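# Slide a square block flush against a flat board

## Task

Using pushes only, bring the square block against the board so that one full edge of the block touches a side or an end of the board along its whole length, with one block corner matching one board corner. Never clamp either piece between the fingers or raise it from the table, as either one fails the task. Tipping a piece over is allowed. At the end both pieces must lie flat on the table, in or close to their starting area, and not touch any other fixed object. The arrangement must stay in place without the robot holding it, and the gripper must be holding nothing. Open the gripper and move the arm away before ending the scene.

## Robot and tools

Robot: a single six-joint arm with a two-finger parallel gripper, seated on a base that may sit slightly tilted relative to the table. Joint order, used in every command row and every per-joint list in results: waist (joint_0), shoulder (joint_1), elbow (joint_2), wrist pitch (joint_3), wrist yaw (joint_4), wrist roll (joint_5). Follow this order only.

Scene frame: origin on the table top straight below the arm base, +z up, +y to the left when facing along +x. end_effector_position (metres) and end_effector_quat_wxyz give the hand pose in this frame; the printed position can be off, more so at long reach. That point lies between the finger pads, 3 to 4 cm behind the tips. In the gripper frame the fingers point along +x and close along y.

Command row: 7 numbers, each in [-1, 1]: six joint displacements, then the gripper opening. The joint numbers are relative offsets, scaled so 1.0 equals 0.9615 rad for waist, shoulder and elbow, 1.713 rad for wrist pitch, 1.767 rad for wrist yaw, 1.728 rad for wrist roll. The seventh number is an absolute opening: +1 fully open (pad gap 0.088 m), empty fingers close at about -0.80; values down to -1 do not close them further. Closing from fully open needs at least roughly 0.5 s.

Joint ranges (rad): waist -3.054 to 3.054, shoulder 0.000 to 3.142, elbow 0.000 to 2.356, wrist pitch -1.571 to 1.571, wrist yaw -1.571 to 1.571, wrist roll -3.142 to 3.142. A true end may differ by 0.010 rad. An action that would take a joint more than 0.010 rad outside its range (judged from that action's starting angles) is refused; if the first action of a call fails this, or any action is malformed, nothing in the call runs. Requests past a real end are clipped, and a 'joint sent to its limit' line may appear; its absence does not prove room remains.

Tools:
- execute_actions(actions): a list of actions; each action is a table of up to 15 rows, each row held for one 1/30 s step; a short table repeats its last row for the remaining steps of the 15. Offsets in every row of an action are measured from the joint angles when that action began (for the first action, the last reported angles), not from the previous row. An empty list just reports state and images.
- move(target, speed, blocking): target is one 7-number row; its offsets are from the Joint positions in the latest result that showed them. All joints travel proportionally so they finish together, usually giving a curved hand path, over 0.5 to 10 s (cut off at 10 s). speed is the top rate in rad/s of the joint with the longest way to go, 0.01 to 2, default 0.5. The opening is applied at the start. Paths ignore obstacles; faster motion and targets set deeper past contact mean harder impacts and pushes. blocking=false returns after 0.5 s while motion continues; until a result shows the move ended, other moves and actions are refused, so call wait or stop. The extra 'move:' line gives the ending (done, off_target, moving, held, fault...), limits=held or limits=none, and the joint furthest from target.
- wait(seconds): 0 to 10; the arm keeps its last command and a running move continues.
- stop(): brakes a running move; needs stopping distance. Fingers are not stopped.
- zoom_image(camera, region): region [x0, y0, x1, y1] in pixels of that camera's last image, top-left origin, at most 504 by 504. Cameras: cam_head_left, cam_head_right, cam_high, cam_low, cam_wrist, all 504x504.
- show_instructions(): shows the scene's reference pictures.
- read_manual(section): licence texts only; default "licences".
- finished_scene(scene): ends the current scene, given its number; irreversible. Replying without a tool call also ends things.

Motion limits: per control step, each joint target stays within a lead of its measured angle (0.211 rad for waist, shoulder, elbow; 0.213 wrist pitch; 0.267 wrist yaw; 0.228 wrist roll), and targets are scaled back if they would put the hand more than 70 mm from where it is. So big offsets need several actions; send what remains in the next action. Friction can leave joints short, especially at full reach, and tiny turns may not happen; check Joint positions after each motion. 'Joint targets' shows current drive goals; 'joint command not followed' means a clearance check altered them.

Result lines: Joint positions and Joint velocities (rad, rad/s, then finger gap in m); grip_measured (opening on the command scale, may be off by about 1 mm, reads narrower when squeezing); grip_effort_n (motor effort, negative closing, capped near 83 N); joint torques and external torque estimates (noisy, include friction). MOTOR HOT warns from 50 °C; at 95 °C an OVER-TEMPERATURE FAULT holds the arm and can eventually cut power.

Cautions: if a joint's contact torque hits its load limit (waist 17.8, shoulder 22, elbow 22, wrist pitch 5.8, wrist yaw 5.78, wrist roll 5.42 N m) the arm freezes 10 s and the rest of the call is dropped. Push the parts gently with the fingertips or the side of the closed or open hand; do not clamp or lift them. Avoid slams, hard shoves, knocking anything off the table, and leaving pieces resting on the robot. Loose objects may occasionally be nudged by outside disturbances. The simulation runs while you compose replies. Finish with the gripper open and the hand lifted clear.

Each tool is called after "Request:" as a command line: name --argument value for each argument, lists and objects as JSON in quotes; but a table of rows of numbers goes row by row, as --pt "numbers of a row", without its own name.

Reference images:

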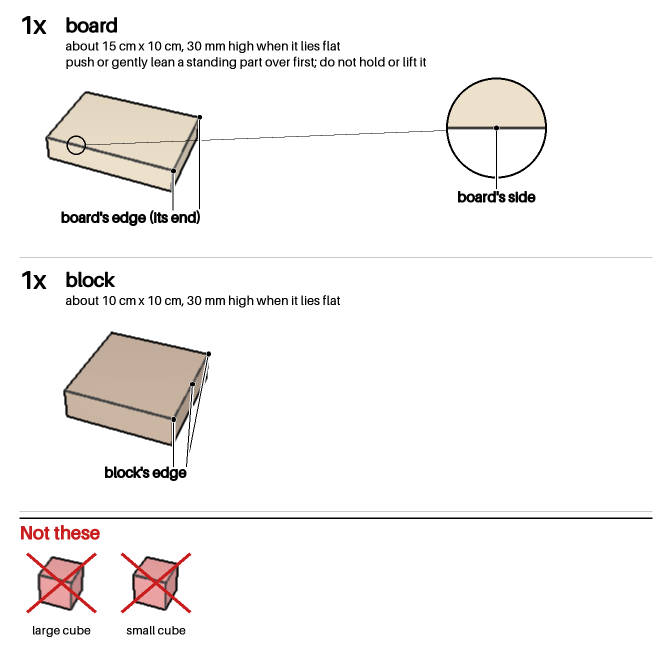

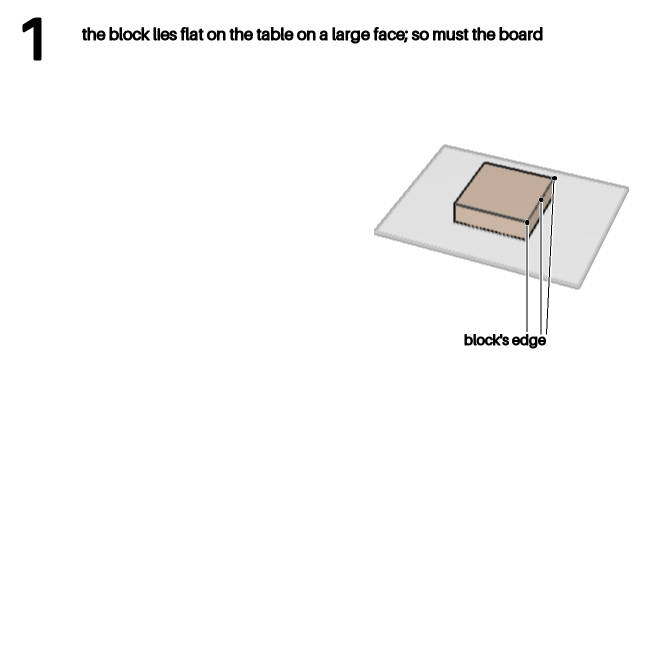

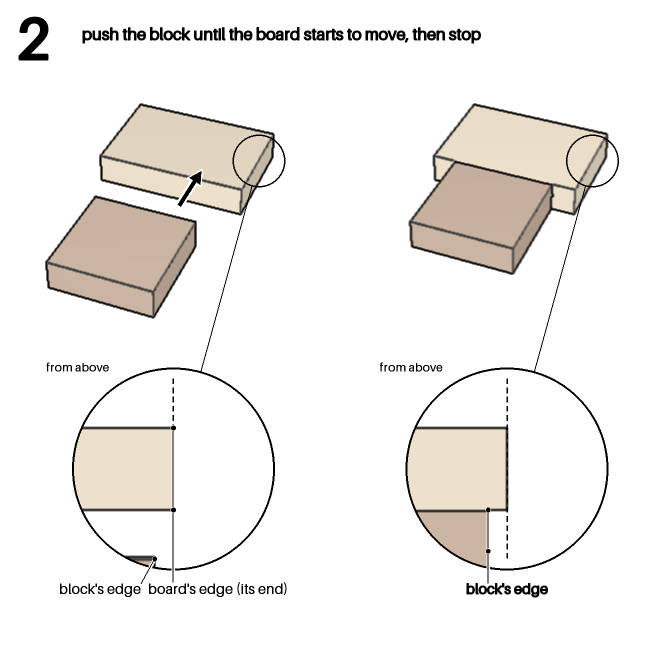

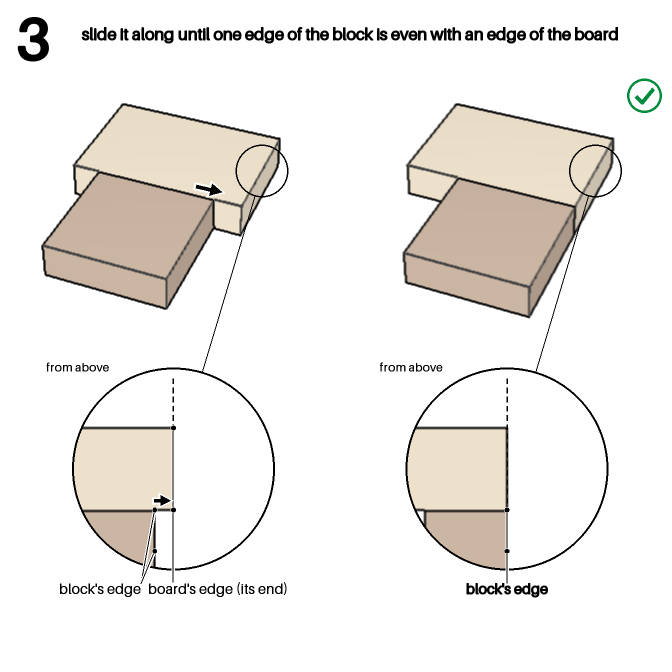

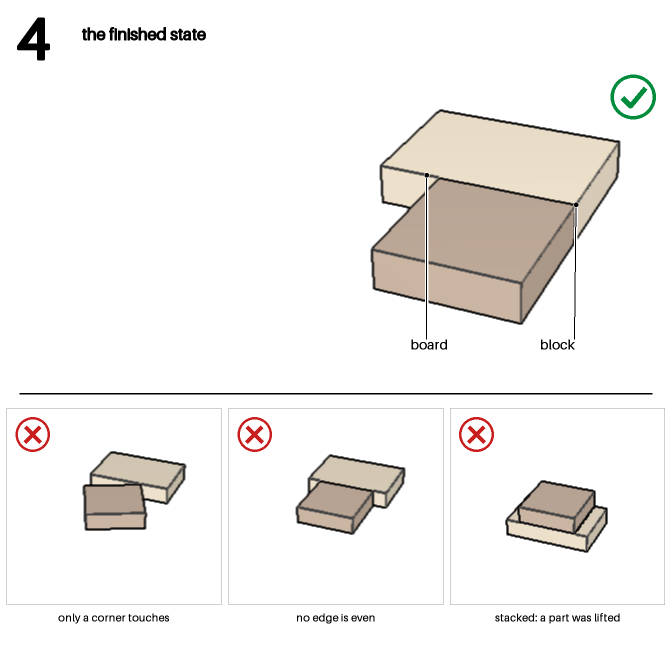

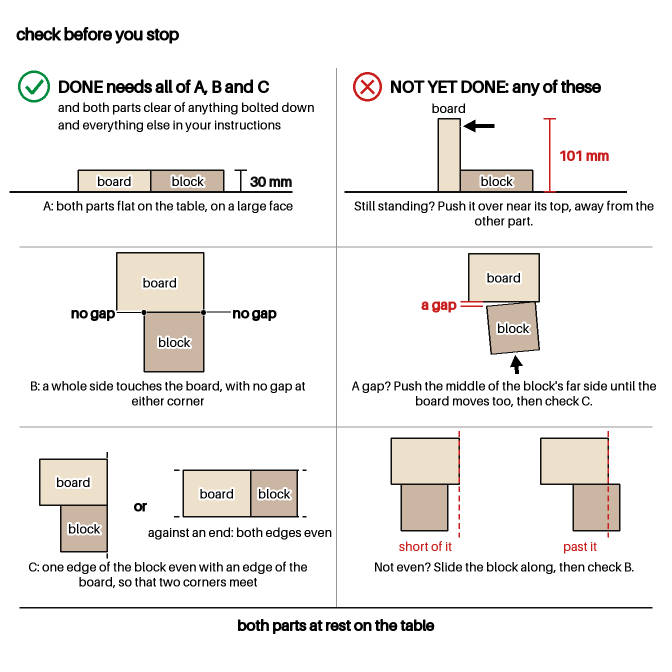

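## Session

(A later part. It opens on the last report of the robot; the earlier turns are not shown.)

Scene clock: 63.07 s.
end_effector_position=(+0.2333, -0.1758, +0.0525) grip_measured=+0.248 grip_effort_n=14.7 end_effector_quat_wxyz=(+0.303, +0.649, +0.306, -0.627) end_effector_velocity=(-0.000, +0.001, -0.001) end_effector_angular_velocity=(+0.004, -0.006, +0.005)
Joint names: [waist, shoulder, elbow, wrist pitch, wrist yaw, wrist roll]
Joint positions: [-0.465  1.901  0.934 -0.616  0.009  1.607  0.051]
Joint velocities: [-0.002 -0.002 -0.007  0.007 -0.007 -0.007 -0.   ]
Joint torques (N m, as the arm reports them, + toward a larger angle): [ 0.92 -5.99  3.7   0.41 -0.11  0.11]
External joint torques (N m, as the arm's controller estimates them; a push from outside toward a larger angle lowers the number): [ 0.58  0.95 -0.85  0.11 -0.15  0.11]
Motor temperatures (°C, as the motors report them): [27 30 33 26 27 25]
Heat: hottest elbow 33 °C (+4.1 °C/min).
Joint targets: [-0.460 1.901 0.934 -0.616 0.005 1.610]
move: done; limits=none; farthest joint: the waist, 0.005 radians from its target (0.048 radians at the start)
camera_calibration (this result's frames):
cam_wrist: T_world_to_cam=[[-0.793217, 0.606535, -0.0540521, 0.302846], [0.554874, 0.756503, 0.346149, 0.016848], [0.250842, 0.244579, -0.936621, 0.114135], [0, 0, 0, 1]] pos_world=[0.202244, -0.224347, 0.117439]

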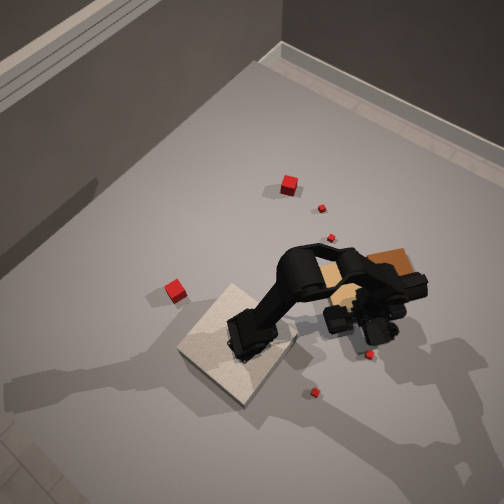

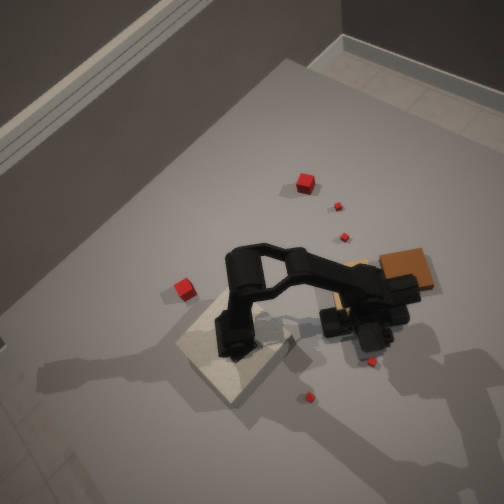

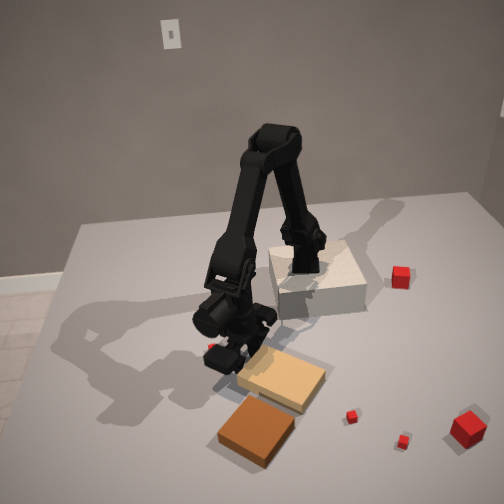

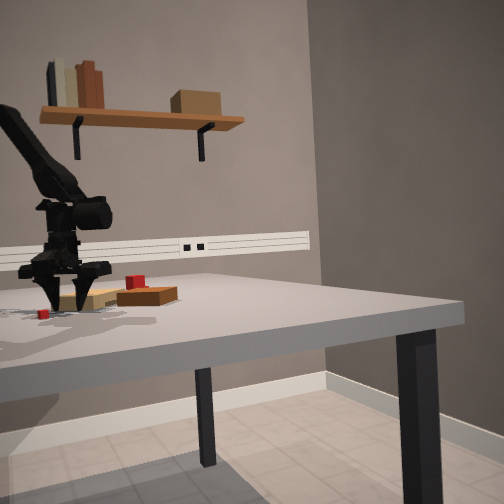

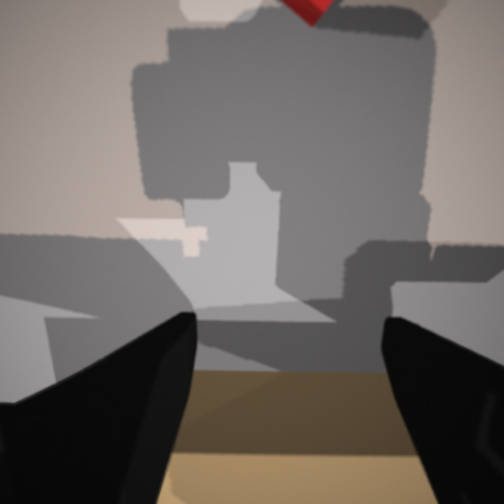

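Request:
move --target '[-0.04,-0.04,0.03,-0.03,-0.005,0,0.25]' --speed 0.2

Request:
move --target '[0,-0.14,0.1,-0.14,0,0,0.25]'

Request:
move --target '[0.48,-0.19,-0.23,0.015,0,-0.66,0.8]' --speed 0.9

Scene clock: 78.43 s.
end_effector_position=(+0.2282, -0.1846, +0.0647) grip_measured=+0.248 grip_effort_n=14.7 end_effector_quat_wxyz=(+0.291, +0.657, +0.295, -0.630) end_effector_velocity=(+0.002, -0.000, +0.002) end_effector_angular_velocity=(+0.009, -0.023, -0.000)
Joint names: [waist, shoulder, elbow, wrist pitch, wrist yaw, wrist roll]
Joint positions: [-0.502  1.872  0.957 -0.665  0.003  1.607  0.051]
Joint velocities: [-0.007 -0.007 -0.002  0.007 -0.022 -0.007  0.   ]
Joint torques (N m, as the arm reports them, + toward a larger angle): [ 0.13 -6.78  4.5   0.26 -0.06  0.04]
External joint torques (N m, as the arm's controller estimates them; a push from outside toward a larger angle lowers the number): [-0.11  0.19 -0.32 -0.07 -0.1   0.04]
Motor temperatures (°C, as the motors report them): [27 31 33 26 27 25]
Heat: hottest elbow 33 °C (+2.0 °C/min).
Joint targets: [-0.504 1.863 0.963 -0.667 0.000 1.607]
move: done; limits=none; farthest joint: the shoulder, 0.009 radians from its target (0.039 radians at the start)
camera_calibration (this result's frames):
cam_wrist: T_world_to_cam=[[-0.770393, 0.635138, -0.055626, 0.304967], [0.579877, 0.734277, 0.352959, 0.0119026], [0.265022, 0.239661, -0.933984, 0.124639], [0, 0, 0, 1]] pos_world=[0.195011, -0.232307, 0.129174]

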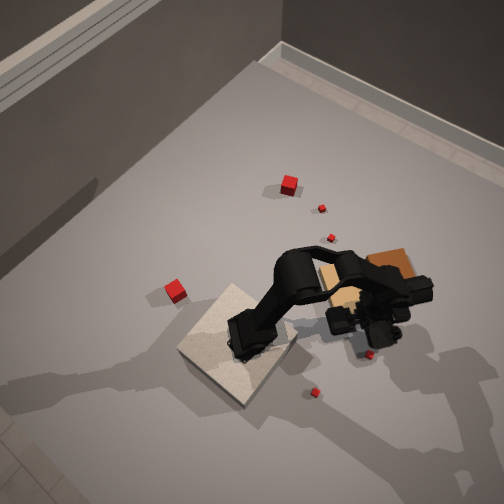

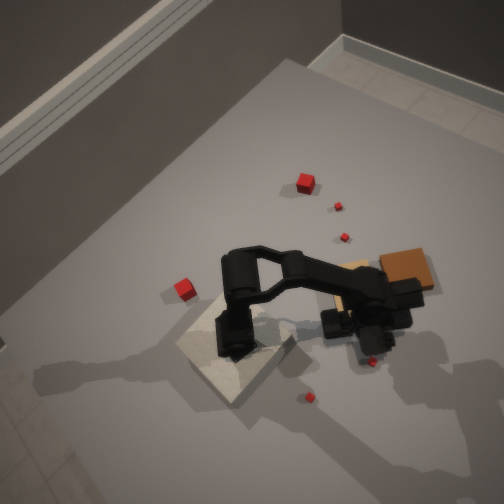

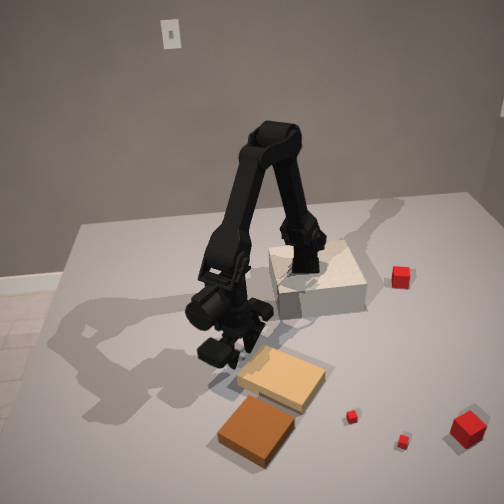

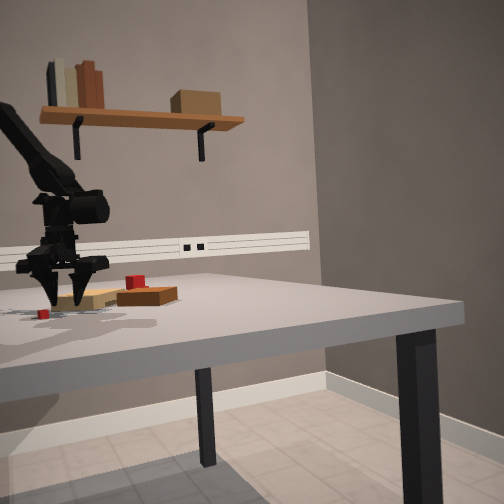

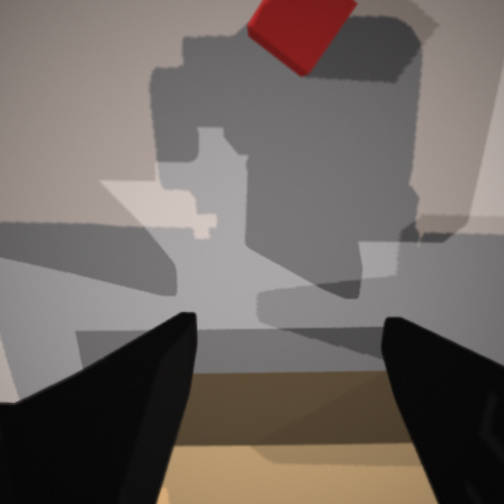

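Scene clock: 79.43 s.
end_effector_position=(+0.2197, -0.1805, +0.1184) grip_measured=+0.248 grip_effort_n=14.7 end_effector_quat_wxyz=(+0.284, +0.654, +0.301, -0.633) end_effector_velocity=(-0.006, +0.006, +0.000) end_effector_angular_velocity=(+0.029, +0.024, +0.006)
Joint names: [waist, shoulder, elbow, wrist pitch, wrist yaw, wrist roll]
Joint positions: [-0.502  1.745  1.046 -0.903  0.003  1.607  0.051]
Joint velocities: [-0.002 -0.002 -0.002 -0.037 -0.007 -0.007 -0.   ]
Joint torques (N m, as the arm reports them, + toward a larger angle): [ 0.35 -6.34  4.89  0.23  0.04  0.04]
External joint torques (N m, as the arm's controller estimates them; a push from outside toward a larger angle lowers the number): [ 0.05  0.17 -0.39 -0.02  0.01  0.04]
Motor temperatures (°C, as the motors report them): [27 31 33 26 27 25]
Heat: hottest elbow 33 °C (+1.0 °C/min).
Joint targets: [-0.502 1.737 1.052 -0.905 0.003 1.607]
move: done; limits=none; farthest joint: the shoulder, 0.007 radians from its target (0.134 radians at the start)
camera_calibration (this result's frames):
cam_wrist: T_world_to_cam=[[-0.771674, 0.635093, -0.0343027, 0.296584], [0.585118, 0.730024, 0.353131, -0.00711013], [0.249313, 0.252431, -0.934945, 0.181905], [0, 0, 0, 1]] pos_world=[0.187675, -0.229086, 0.182755]

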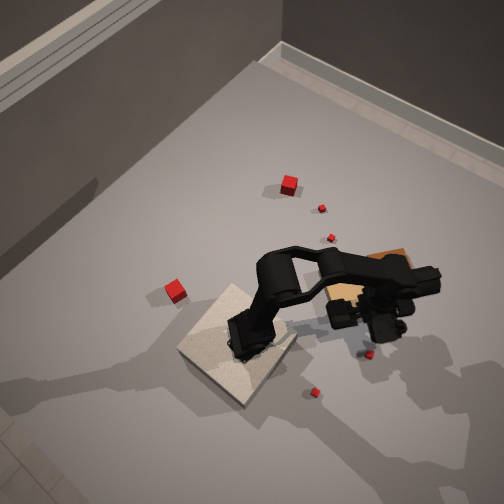

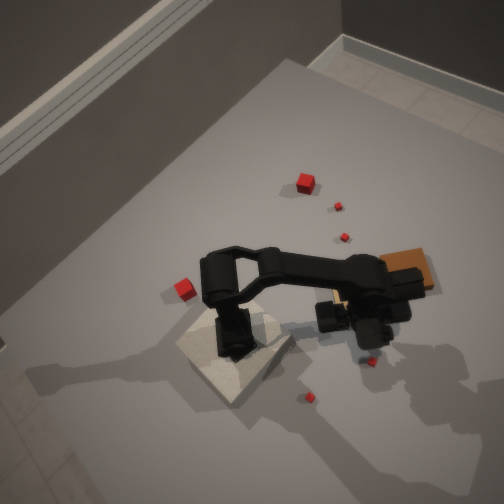

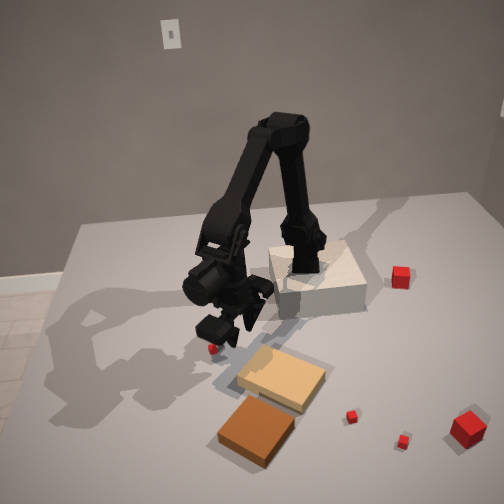

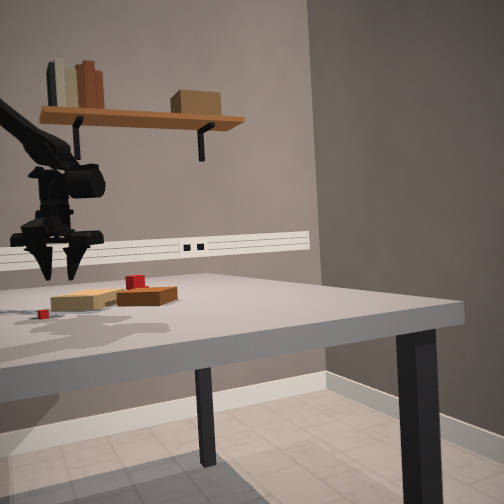

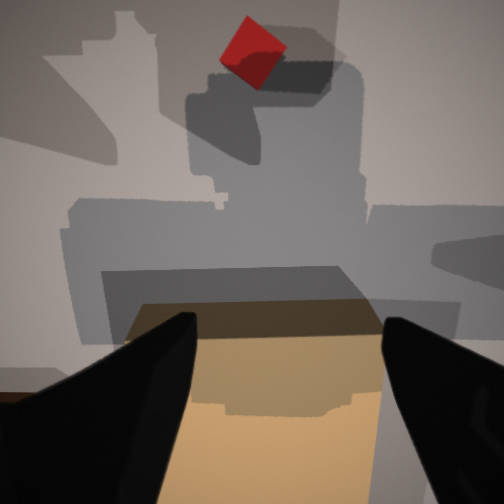

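Scene clock: 81.33 s.
end_effector_position=(+0.2252, -0.0521, +0.1168) grip_measured=+0.798 grip_effort_n=15.1 end_effector_quat_wxyz=(+0.662, +0.247, +0.669, -0.232) end_effector_velocity=(-0.003, -0.001, -0.000) end_effector_angular_velocity=(-0.005, +0.009, +0.005)
Joint names: [waist, shoulder, elbow, wrist pitch, wrist yaw, wrist roll]
Joint positions: [-0.042  1.57   0.835 -0.879  0.003  0.47   0.078]
Joint velocities: [-0.002 -0.002 -0.002 -0.007  0.007 -0.007 -0.   ]
Joint torques (N m, as the arm reports them, + toward a larger angle): [ 0.48 -5.16  3.32  0.58  0.01 -0.09]
External joint torques (N m, as the arm's controller estimates them; a push from outside toward a larger angle lowers the number): [ 0.34 -0.14 -2.01  0.25  0.   -0.09]
Motor temperatures (°C, as the motors report them): [27 32 33 26 27 25]
Heat: hottest elbow 33 °C (+1.0 °C/min).
Joint targets: [-0.040 1.562 0.825 -0.877 0.003 0.467]
move: done; limits=none; farthest joint: the elbow, 0.010 radians from its target (0.221 radians at the start)
camera_calibration (this result's frames):
cam_wrist: T_world_to_cam=[[-0.613822, -0.787015, -0.0618896, 0.112781], [-0.756021, 0.563454, 0.333095, 0.192252], [-0.227279, 0.251251, -0.94086, 0.254592], [0, 0, 0, 1]] pos_world=[0.272437, -0.0835317, 0.182477]

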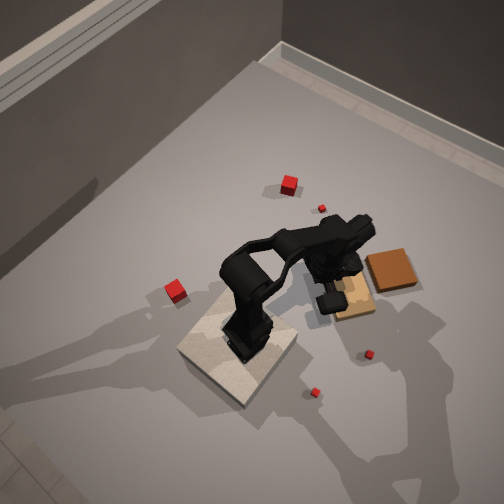

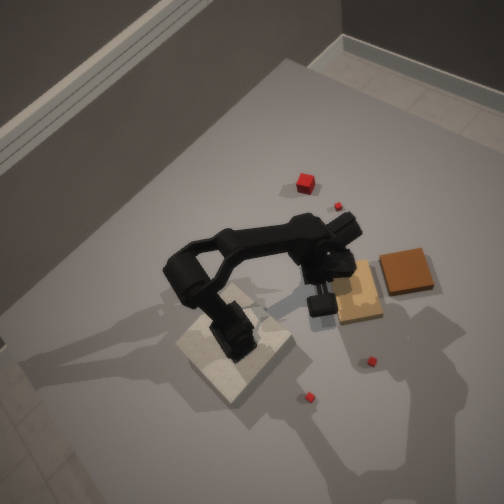

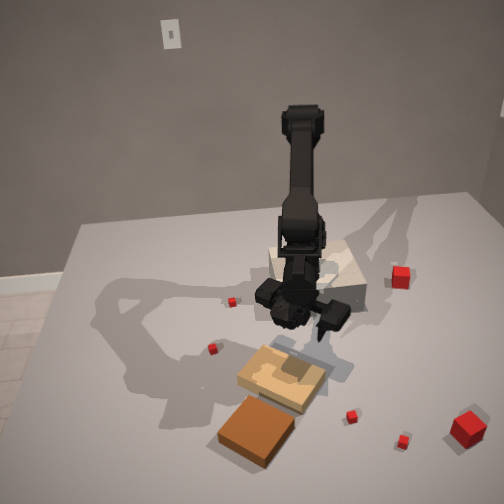

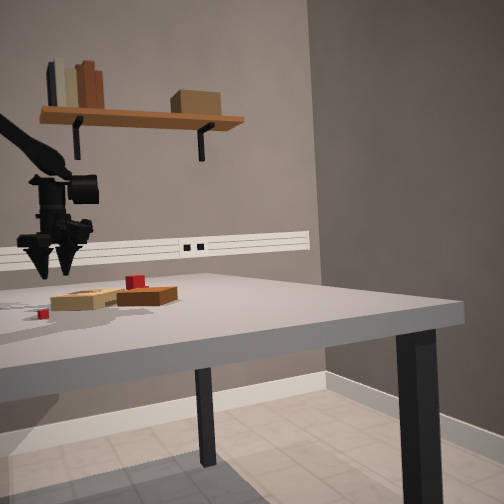

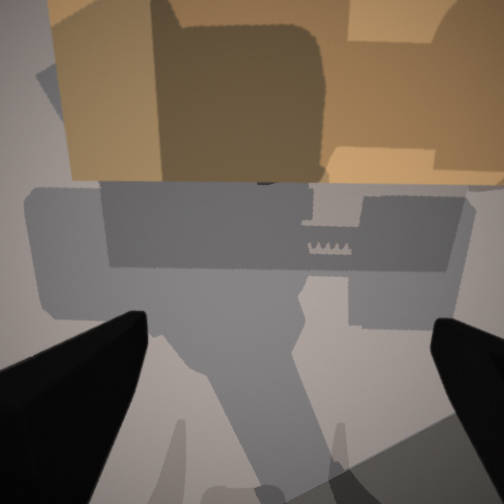

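Descend, compensating friction.

Request:
move --target '[0,0.195,-0.162,0.194,0,0,0.8]' --speed 0.3

Scene clock: 85.03 s.
end_effector_position=(+0.2266, -0.0508, +0.0493) grip_measured=+0.798 grip_effort_n=14.7 end_effector_quat_wxyz=(+0.664, +0.247, +0.666, -0.232) end_effector_velocity=(-0.001, +0.001, +0.001) end_effector_angular_velocity=(+0.008, +0.000, +0.020)
Joint names: [waist, shoulder, elbow, wrist pitch, wrist yaw, wrist roll]
Joint positions: [-0.042  1.744  0.691 -0.554  0.003  0.47   0.078]
Joint velocities: [-0.002 -0.007 -0.002 -0.007 -0.007 -0.022 -0.   ]
Joint torques (N m, as the arm reports them, + toward a larger angle): [ 0.22 -3.43  2.42  0.92 -0.03  0.04]
External joint torques (N m, as the arm's controller estimates them; a push from outside toward a larger angle lowers the number): [ 0.05  2.03 -1.98  0.56 -0.03  0.04]
Motor temperatures (°C, as the motors report them): [27 32 33 26 27 25]
Heat: hottest elbow 33 °C (+1.0 °C/min).
Joint targets: [-0.042 1.758 0.680 -0.547 0.003 0.470]
move: off_target; limits=none; farthest joint: the shoulder, 0.014 radians from its target (0.187 radians at the start)
camera_calibration (this result's frames):
cam_wrist: T_world_to_cam=[[-0.613532, -0.787049, -0.064287, 0.110569], [-0.758192, 0.564364, 0.326553, 0.215841], [-0.220732, 0.249093, -0.94299, 0.189639], [0, 0, 0, 1]] pos_world=[0.273346, -0.0820274, 0.115452]

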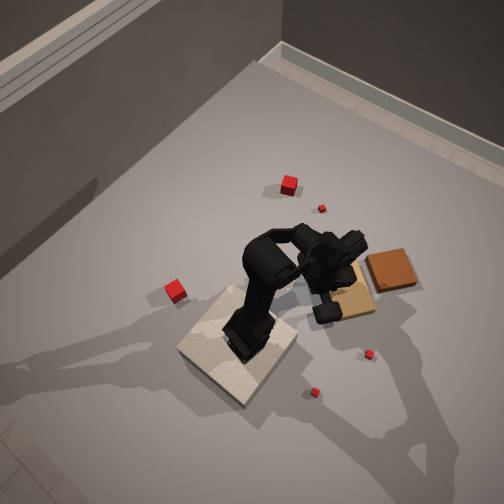

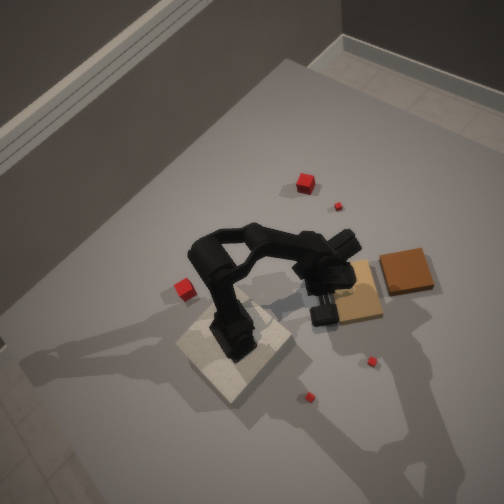

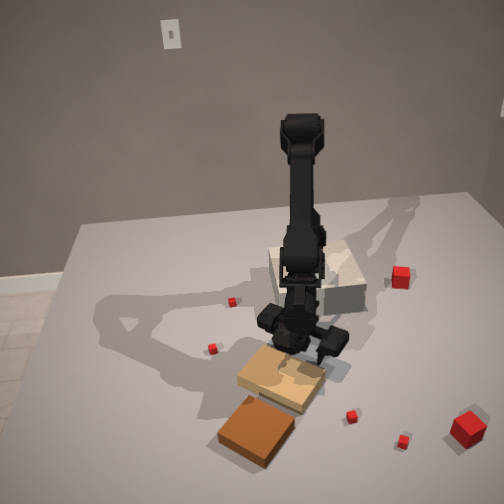

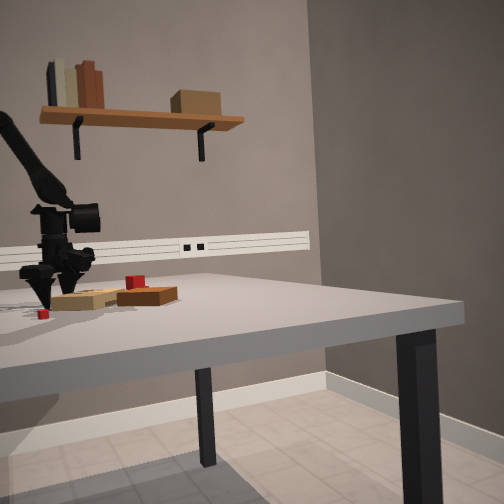

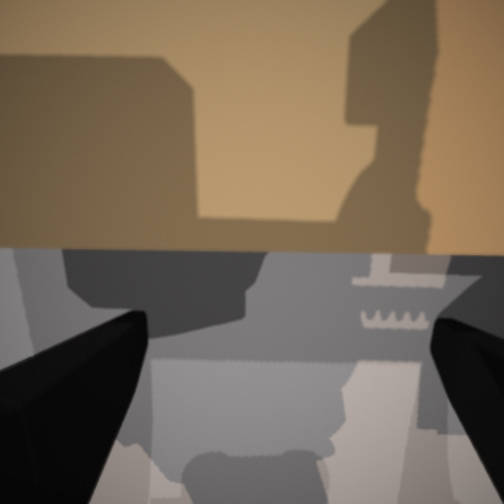

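Request:
move --target '[-0.075,0.134,0.173,-0.026,0,-0.039,0.8]' --speed 0.08

Request:
zoom_image --camera "cam_high" --region '[190,320,350,480]'

Scene clock: 93.00 s.
end_effector_position=(+0.2566, -0.0749, +0.0511) grip_measured=+0.798 grip_effort_n=15.1 end_effector_quat_wxyz=(+0.662, +0.251, +0.668, -0.230) end_effector_velocity=(-0.002, +0.001, +0.000) end_effector_angular_velocity=(+0.009, +0.005, +0.005)
Joint names: [waist, shoulder, elbow, wrist pitch, wrist yaw, wrist roll]
Joint positions: [-0.109  1.856  0.846 -0.604 -0.002  0.406  0.078]
Joint velocities: [-0.002 -0.002 -0.002 -0.007 -0.007 -0.007 -0.   ]
Joint torques (N m, as the arm reports them, + toward a larger angle): [-0.32 -4.07  4.64  0.8   0.21 -0.06]
External joint torques (N m, as the arm's controller estimates them; a push from outside toward a larger angle lowers the number): [-0.53  2.37  0.14  0.47  0.21 -0.06]
Motor temperatures (°C, as the motors report them): [27 31 32 26 27 25]
Heat: hottest elbow 32 °C (-1.0 °C/min).
Joint targets: [-0.114 1.873 0.857 -0.598 0.004 0.403]
move: off_target; limits=none; farthest joint: the shoulder, 0.016 radians from its target (0.129 radians at the start)
camera_calibration (this result's frames):
cam_wrist: T_world_to_cam=[[-0.615486, -0.78517, -0.0684435, 0.110931], [-0.755416, 0.56293, 0.335345, 0.250321], [-0.224774, 0.258104, -0.939606, 0.205477], [0, 0, 0, 1]] pos_world=[0.303559, -0.106847, 0.116716]

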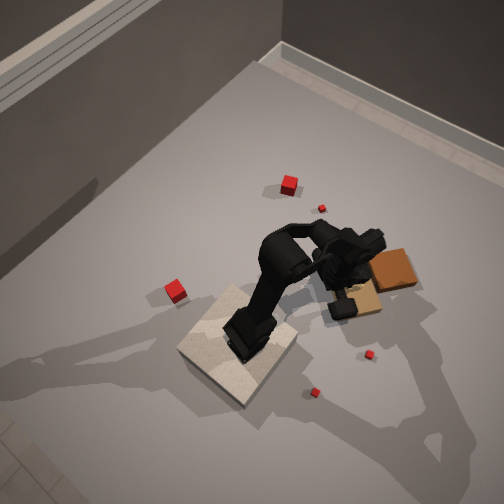

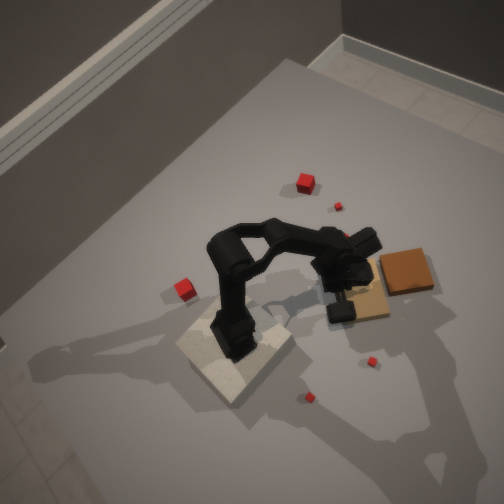

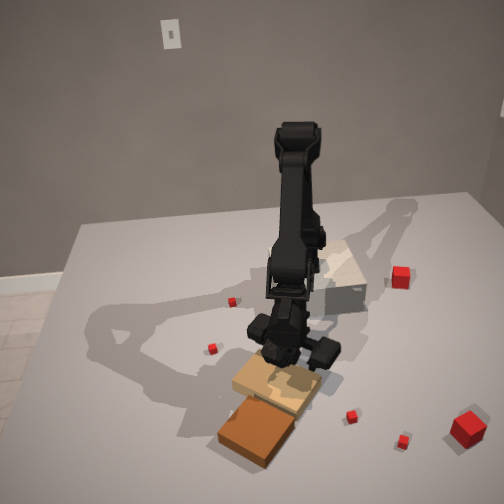

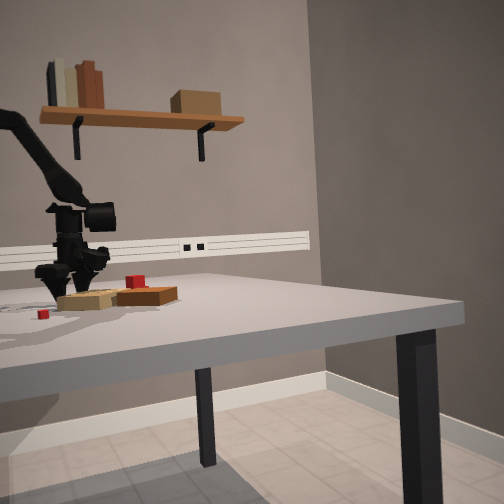

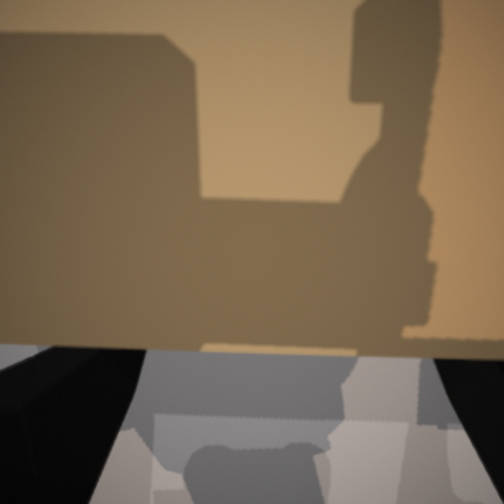

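Region (190, 320, 350, 480) of cam_high's 504x504 image, scaled by 3.150, with more detail than that image has.

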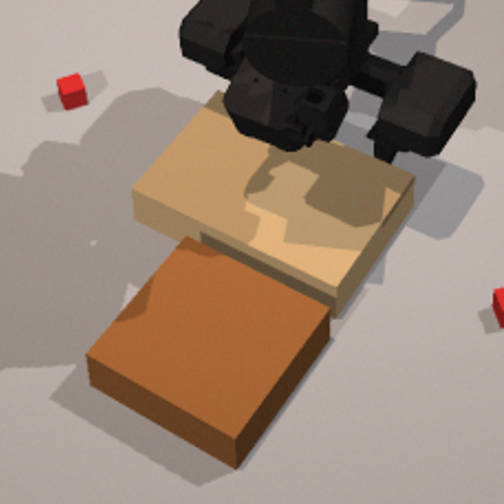

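Request:
move --target '[-0.024,0.073,0.088,-0.008,0.002,-0.012,0.8]' --speed 0.06

Request:
zoom_image --camera "cam_high" --region '[220,360,320,460]'

Scene clock: 99.43 s.
end_effector_position=(+0.2685, -0.0826, +0.0512) grip_measured=+0.798 grip_effort_n=14.7 end_effector_quat_wxyz=(+0.658, +0.251, +0.672, -0.229) end_effector_velocity=(-0.002, +0.003, +0.003) end_effector_angular_velocity=(+0.025, +0.004, +0.019)
Joint names: [waist, shoulder, elbow, wrist pitch, wrist yaw, wrist roll]
Joint positions: [-0.124  1.906  0.915 -0.633 -0.003  0.391  0.078]
Joint velocities: [-0.002 -0.007  0.002 -0.022 -0.022 -0.022 -0.   ]
Joint torques (N m, as the arm reports them, + toward a larger angle): [-0.52 -3.97  5.25  1.54  0.21 -0.15]
External joint torques (N m, as the arm's controller estimates them; a push from outside toward a larger angle lowers the number): [-0.74  2.95  0.69  1.24  0.22 -0.15]
Motor temperatures (°C, as the motors report them): [27 31 33 26 27 25]
Heat: hottest elbow 33 °C (-1.0 °C/min).
Joint targets: [-0.132 1.927 0.931 -0.617 0.002 0.385]
move: off_target; limits=none; farthest joint: the shoulder, 0.020 radians from its target (0.070 radians at the start)
camera_calibration (this result's frames):
cam_wrist: T_world_to_cam=[[-0.615854, -0.784996, -0.0671152, 0.112245], [-0.752696, 0.561062, 0.344468, 0.262335], [-0.23275, 0.26266, -0.936396, 0.212564], [0, 0, 0, 1]] pos_world=[0.316059, -0.114907, 0.116212]

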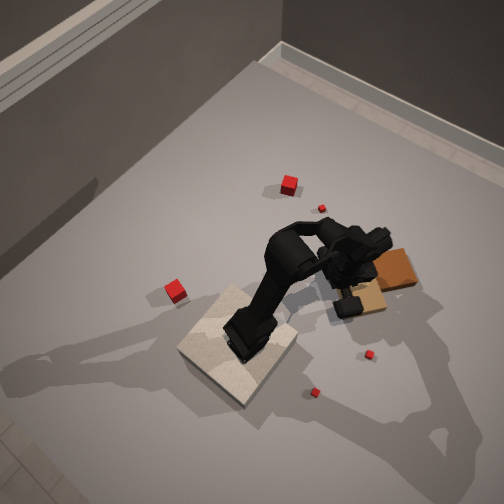

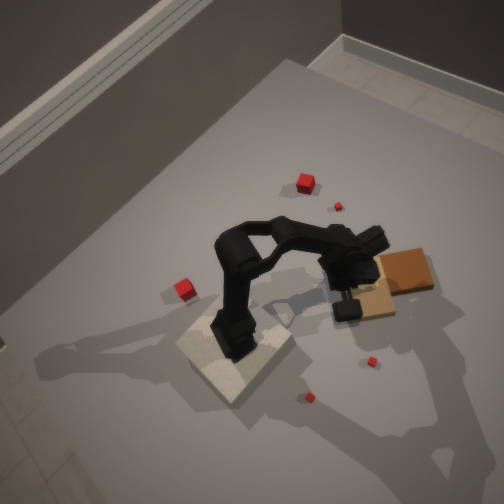

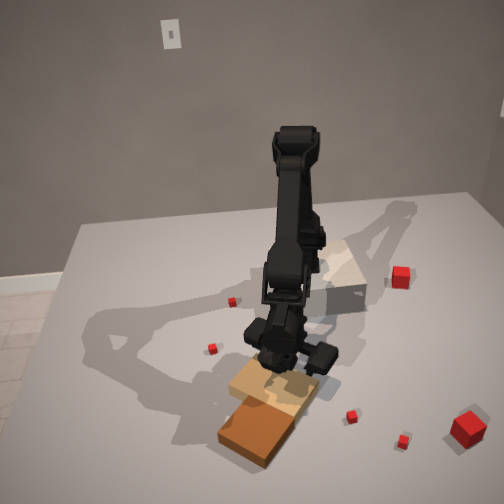

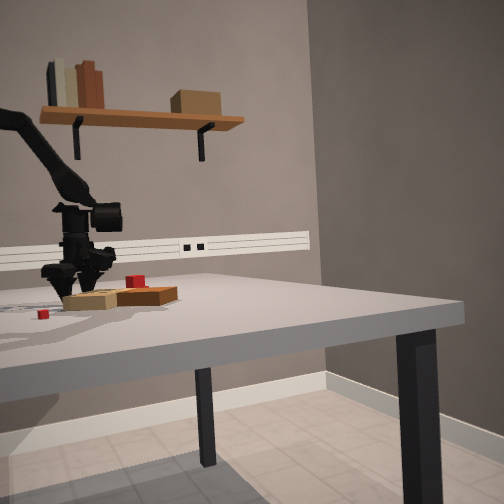

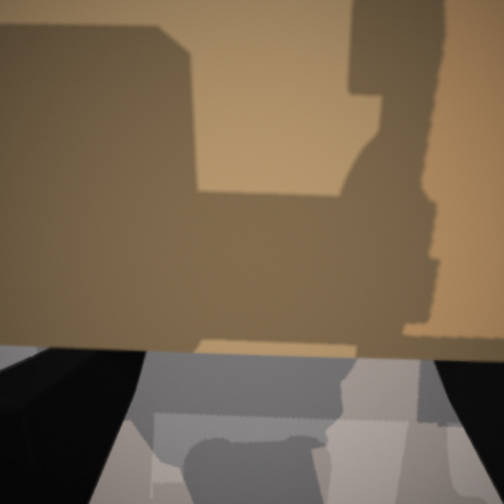

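Region (220, 360, 320, 460) of cam_high's 504x504 image, scaled by 5.040, with more detail than that image has.

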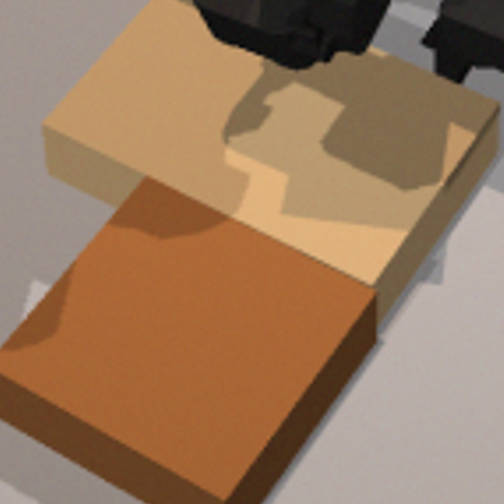

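Request:
move --target '[-0.008,0.04,0.042,0.008,0.003,0.002,0.8]' --speed 0.04

Request:
zoom_image --camera "cam_high" --region '[220,360,320,460]'

Scene clock: 104.47 s.
end_effector_position=(+0.2732, -0.0849, +0.0511) grip_measured=+0.798 grip_effort_n=14.7 end_effector_quat_wxyz=(+0.657, +0.253, +0.671, -0.231) end_effector_velocity=(-0.006, -0.000, +0.000) end_effector_angular_velocity=(-0.000, +0.023, +0.006)
Joint names: [waist, shoulder, elbow, wrist pitch, wrist yaw, wrist roll]
Joint positions: [-0.126  1.922  0.939 -0.64  -0.002  0.393  0.078]
Joint velocities: [-0.002 -0.002 -0.002 -0.022  0.007 -0.007 -0.   ]
Joint torques (N m, as the arm reports them, + toward a larger angle): [-0.29 -4.    5.34  1.94  0.18  0.07]
External joint torques (N m, as the arm's controller estimates them; a push from outside toward a larger angle lowers the number): [-0.5   3.    0.8   1.65  0.18  0.07]
Motor temperatures (°C, as the motors report them): [27 31 33 26 27 25]
Heat: hottest elbow 33 °C (-1.0 °C/min).
Joint targets: [-0.132 1.944 0.955 -0.619 0.002 0.394]
move: off_target; limits=none; farthest joint: the shoulder, 0.022 radians from its target (0.038 radians at the start)
camera_calibration (this result's frames):
cam_wrist: T_world_to_cam=[[-0.619781, -0.781985, -0.0661081, 0.114638], [-0.749551, 0.564904, 0.345047, 0.266625], [-0.232477, 0.263405, -0.936255, 0.214192], [0, 0, 0, 1]] pos_world=[0.320693, -0.117391, 0.116119]

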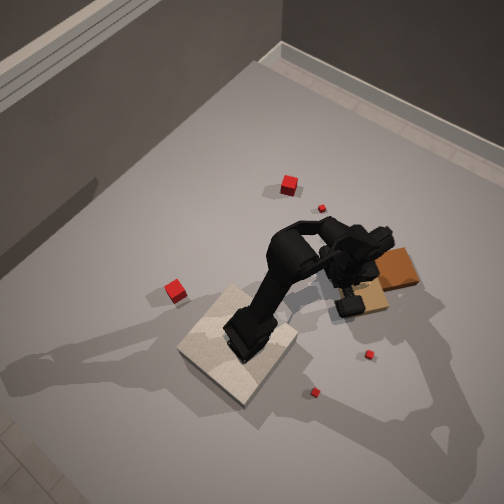

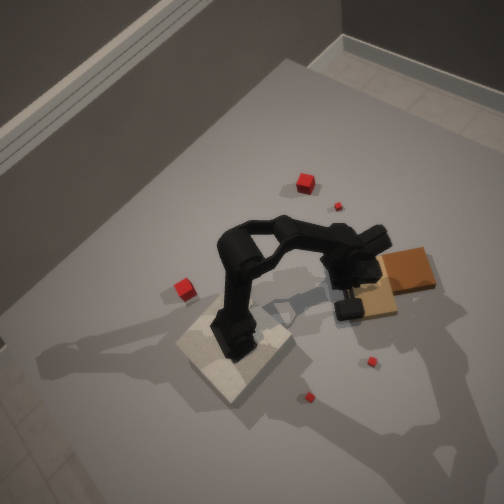

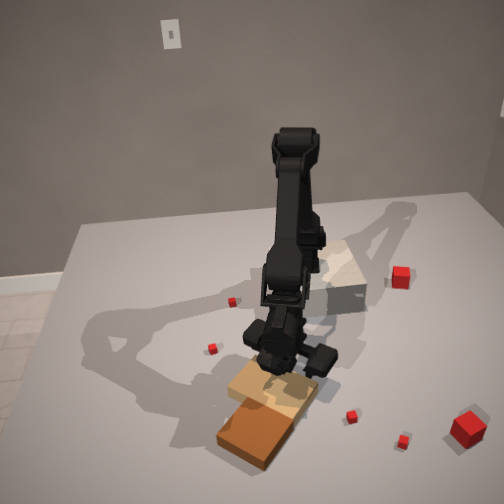

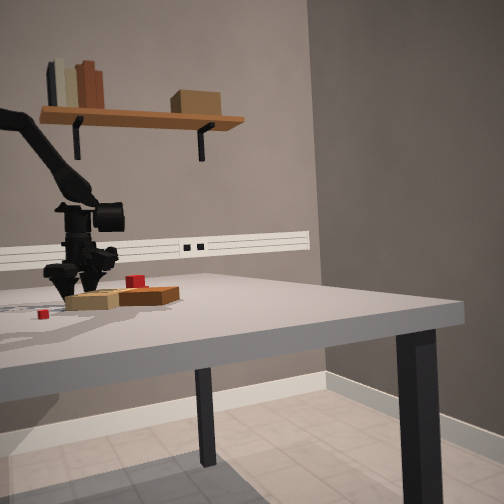

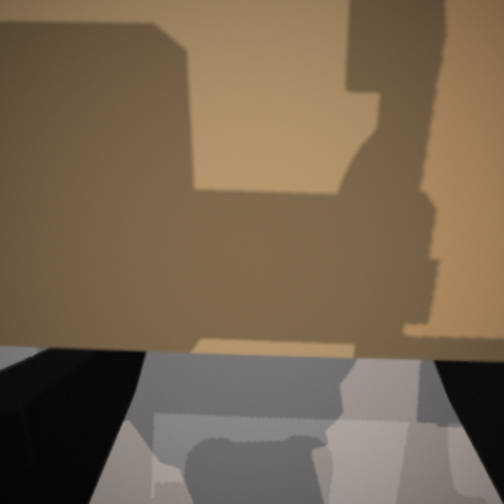

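Region (220, 360, 320, 460) of cam_high's 504x504 image, scaled by 5.040, with more detail than that image has.

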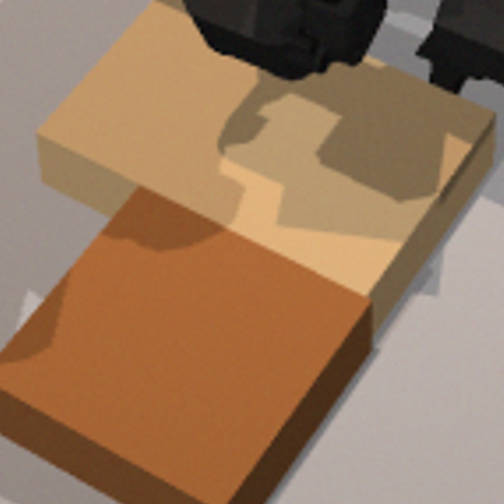

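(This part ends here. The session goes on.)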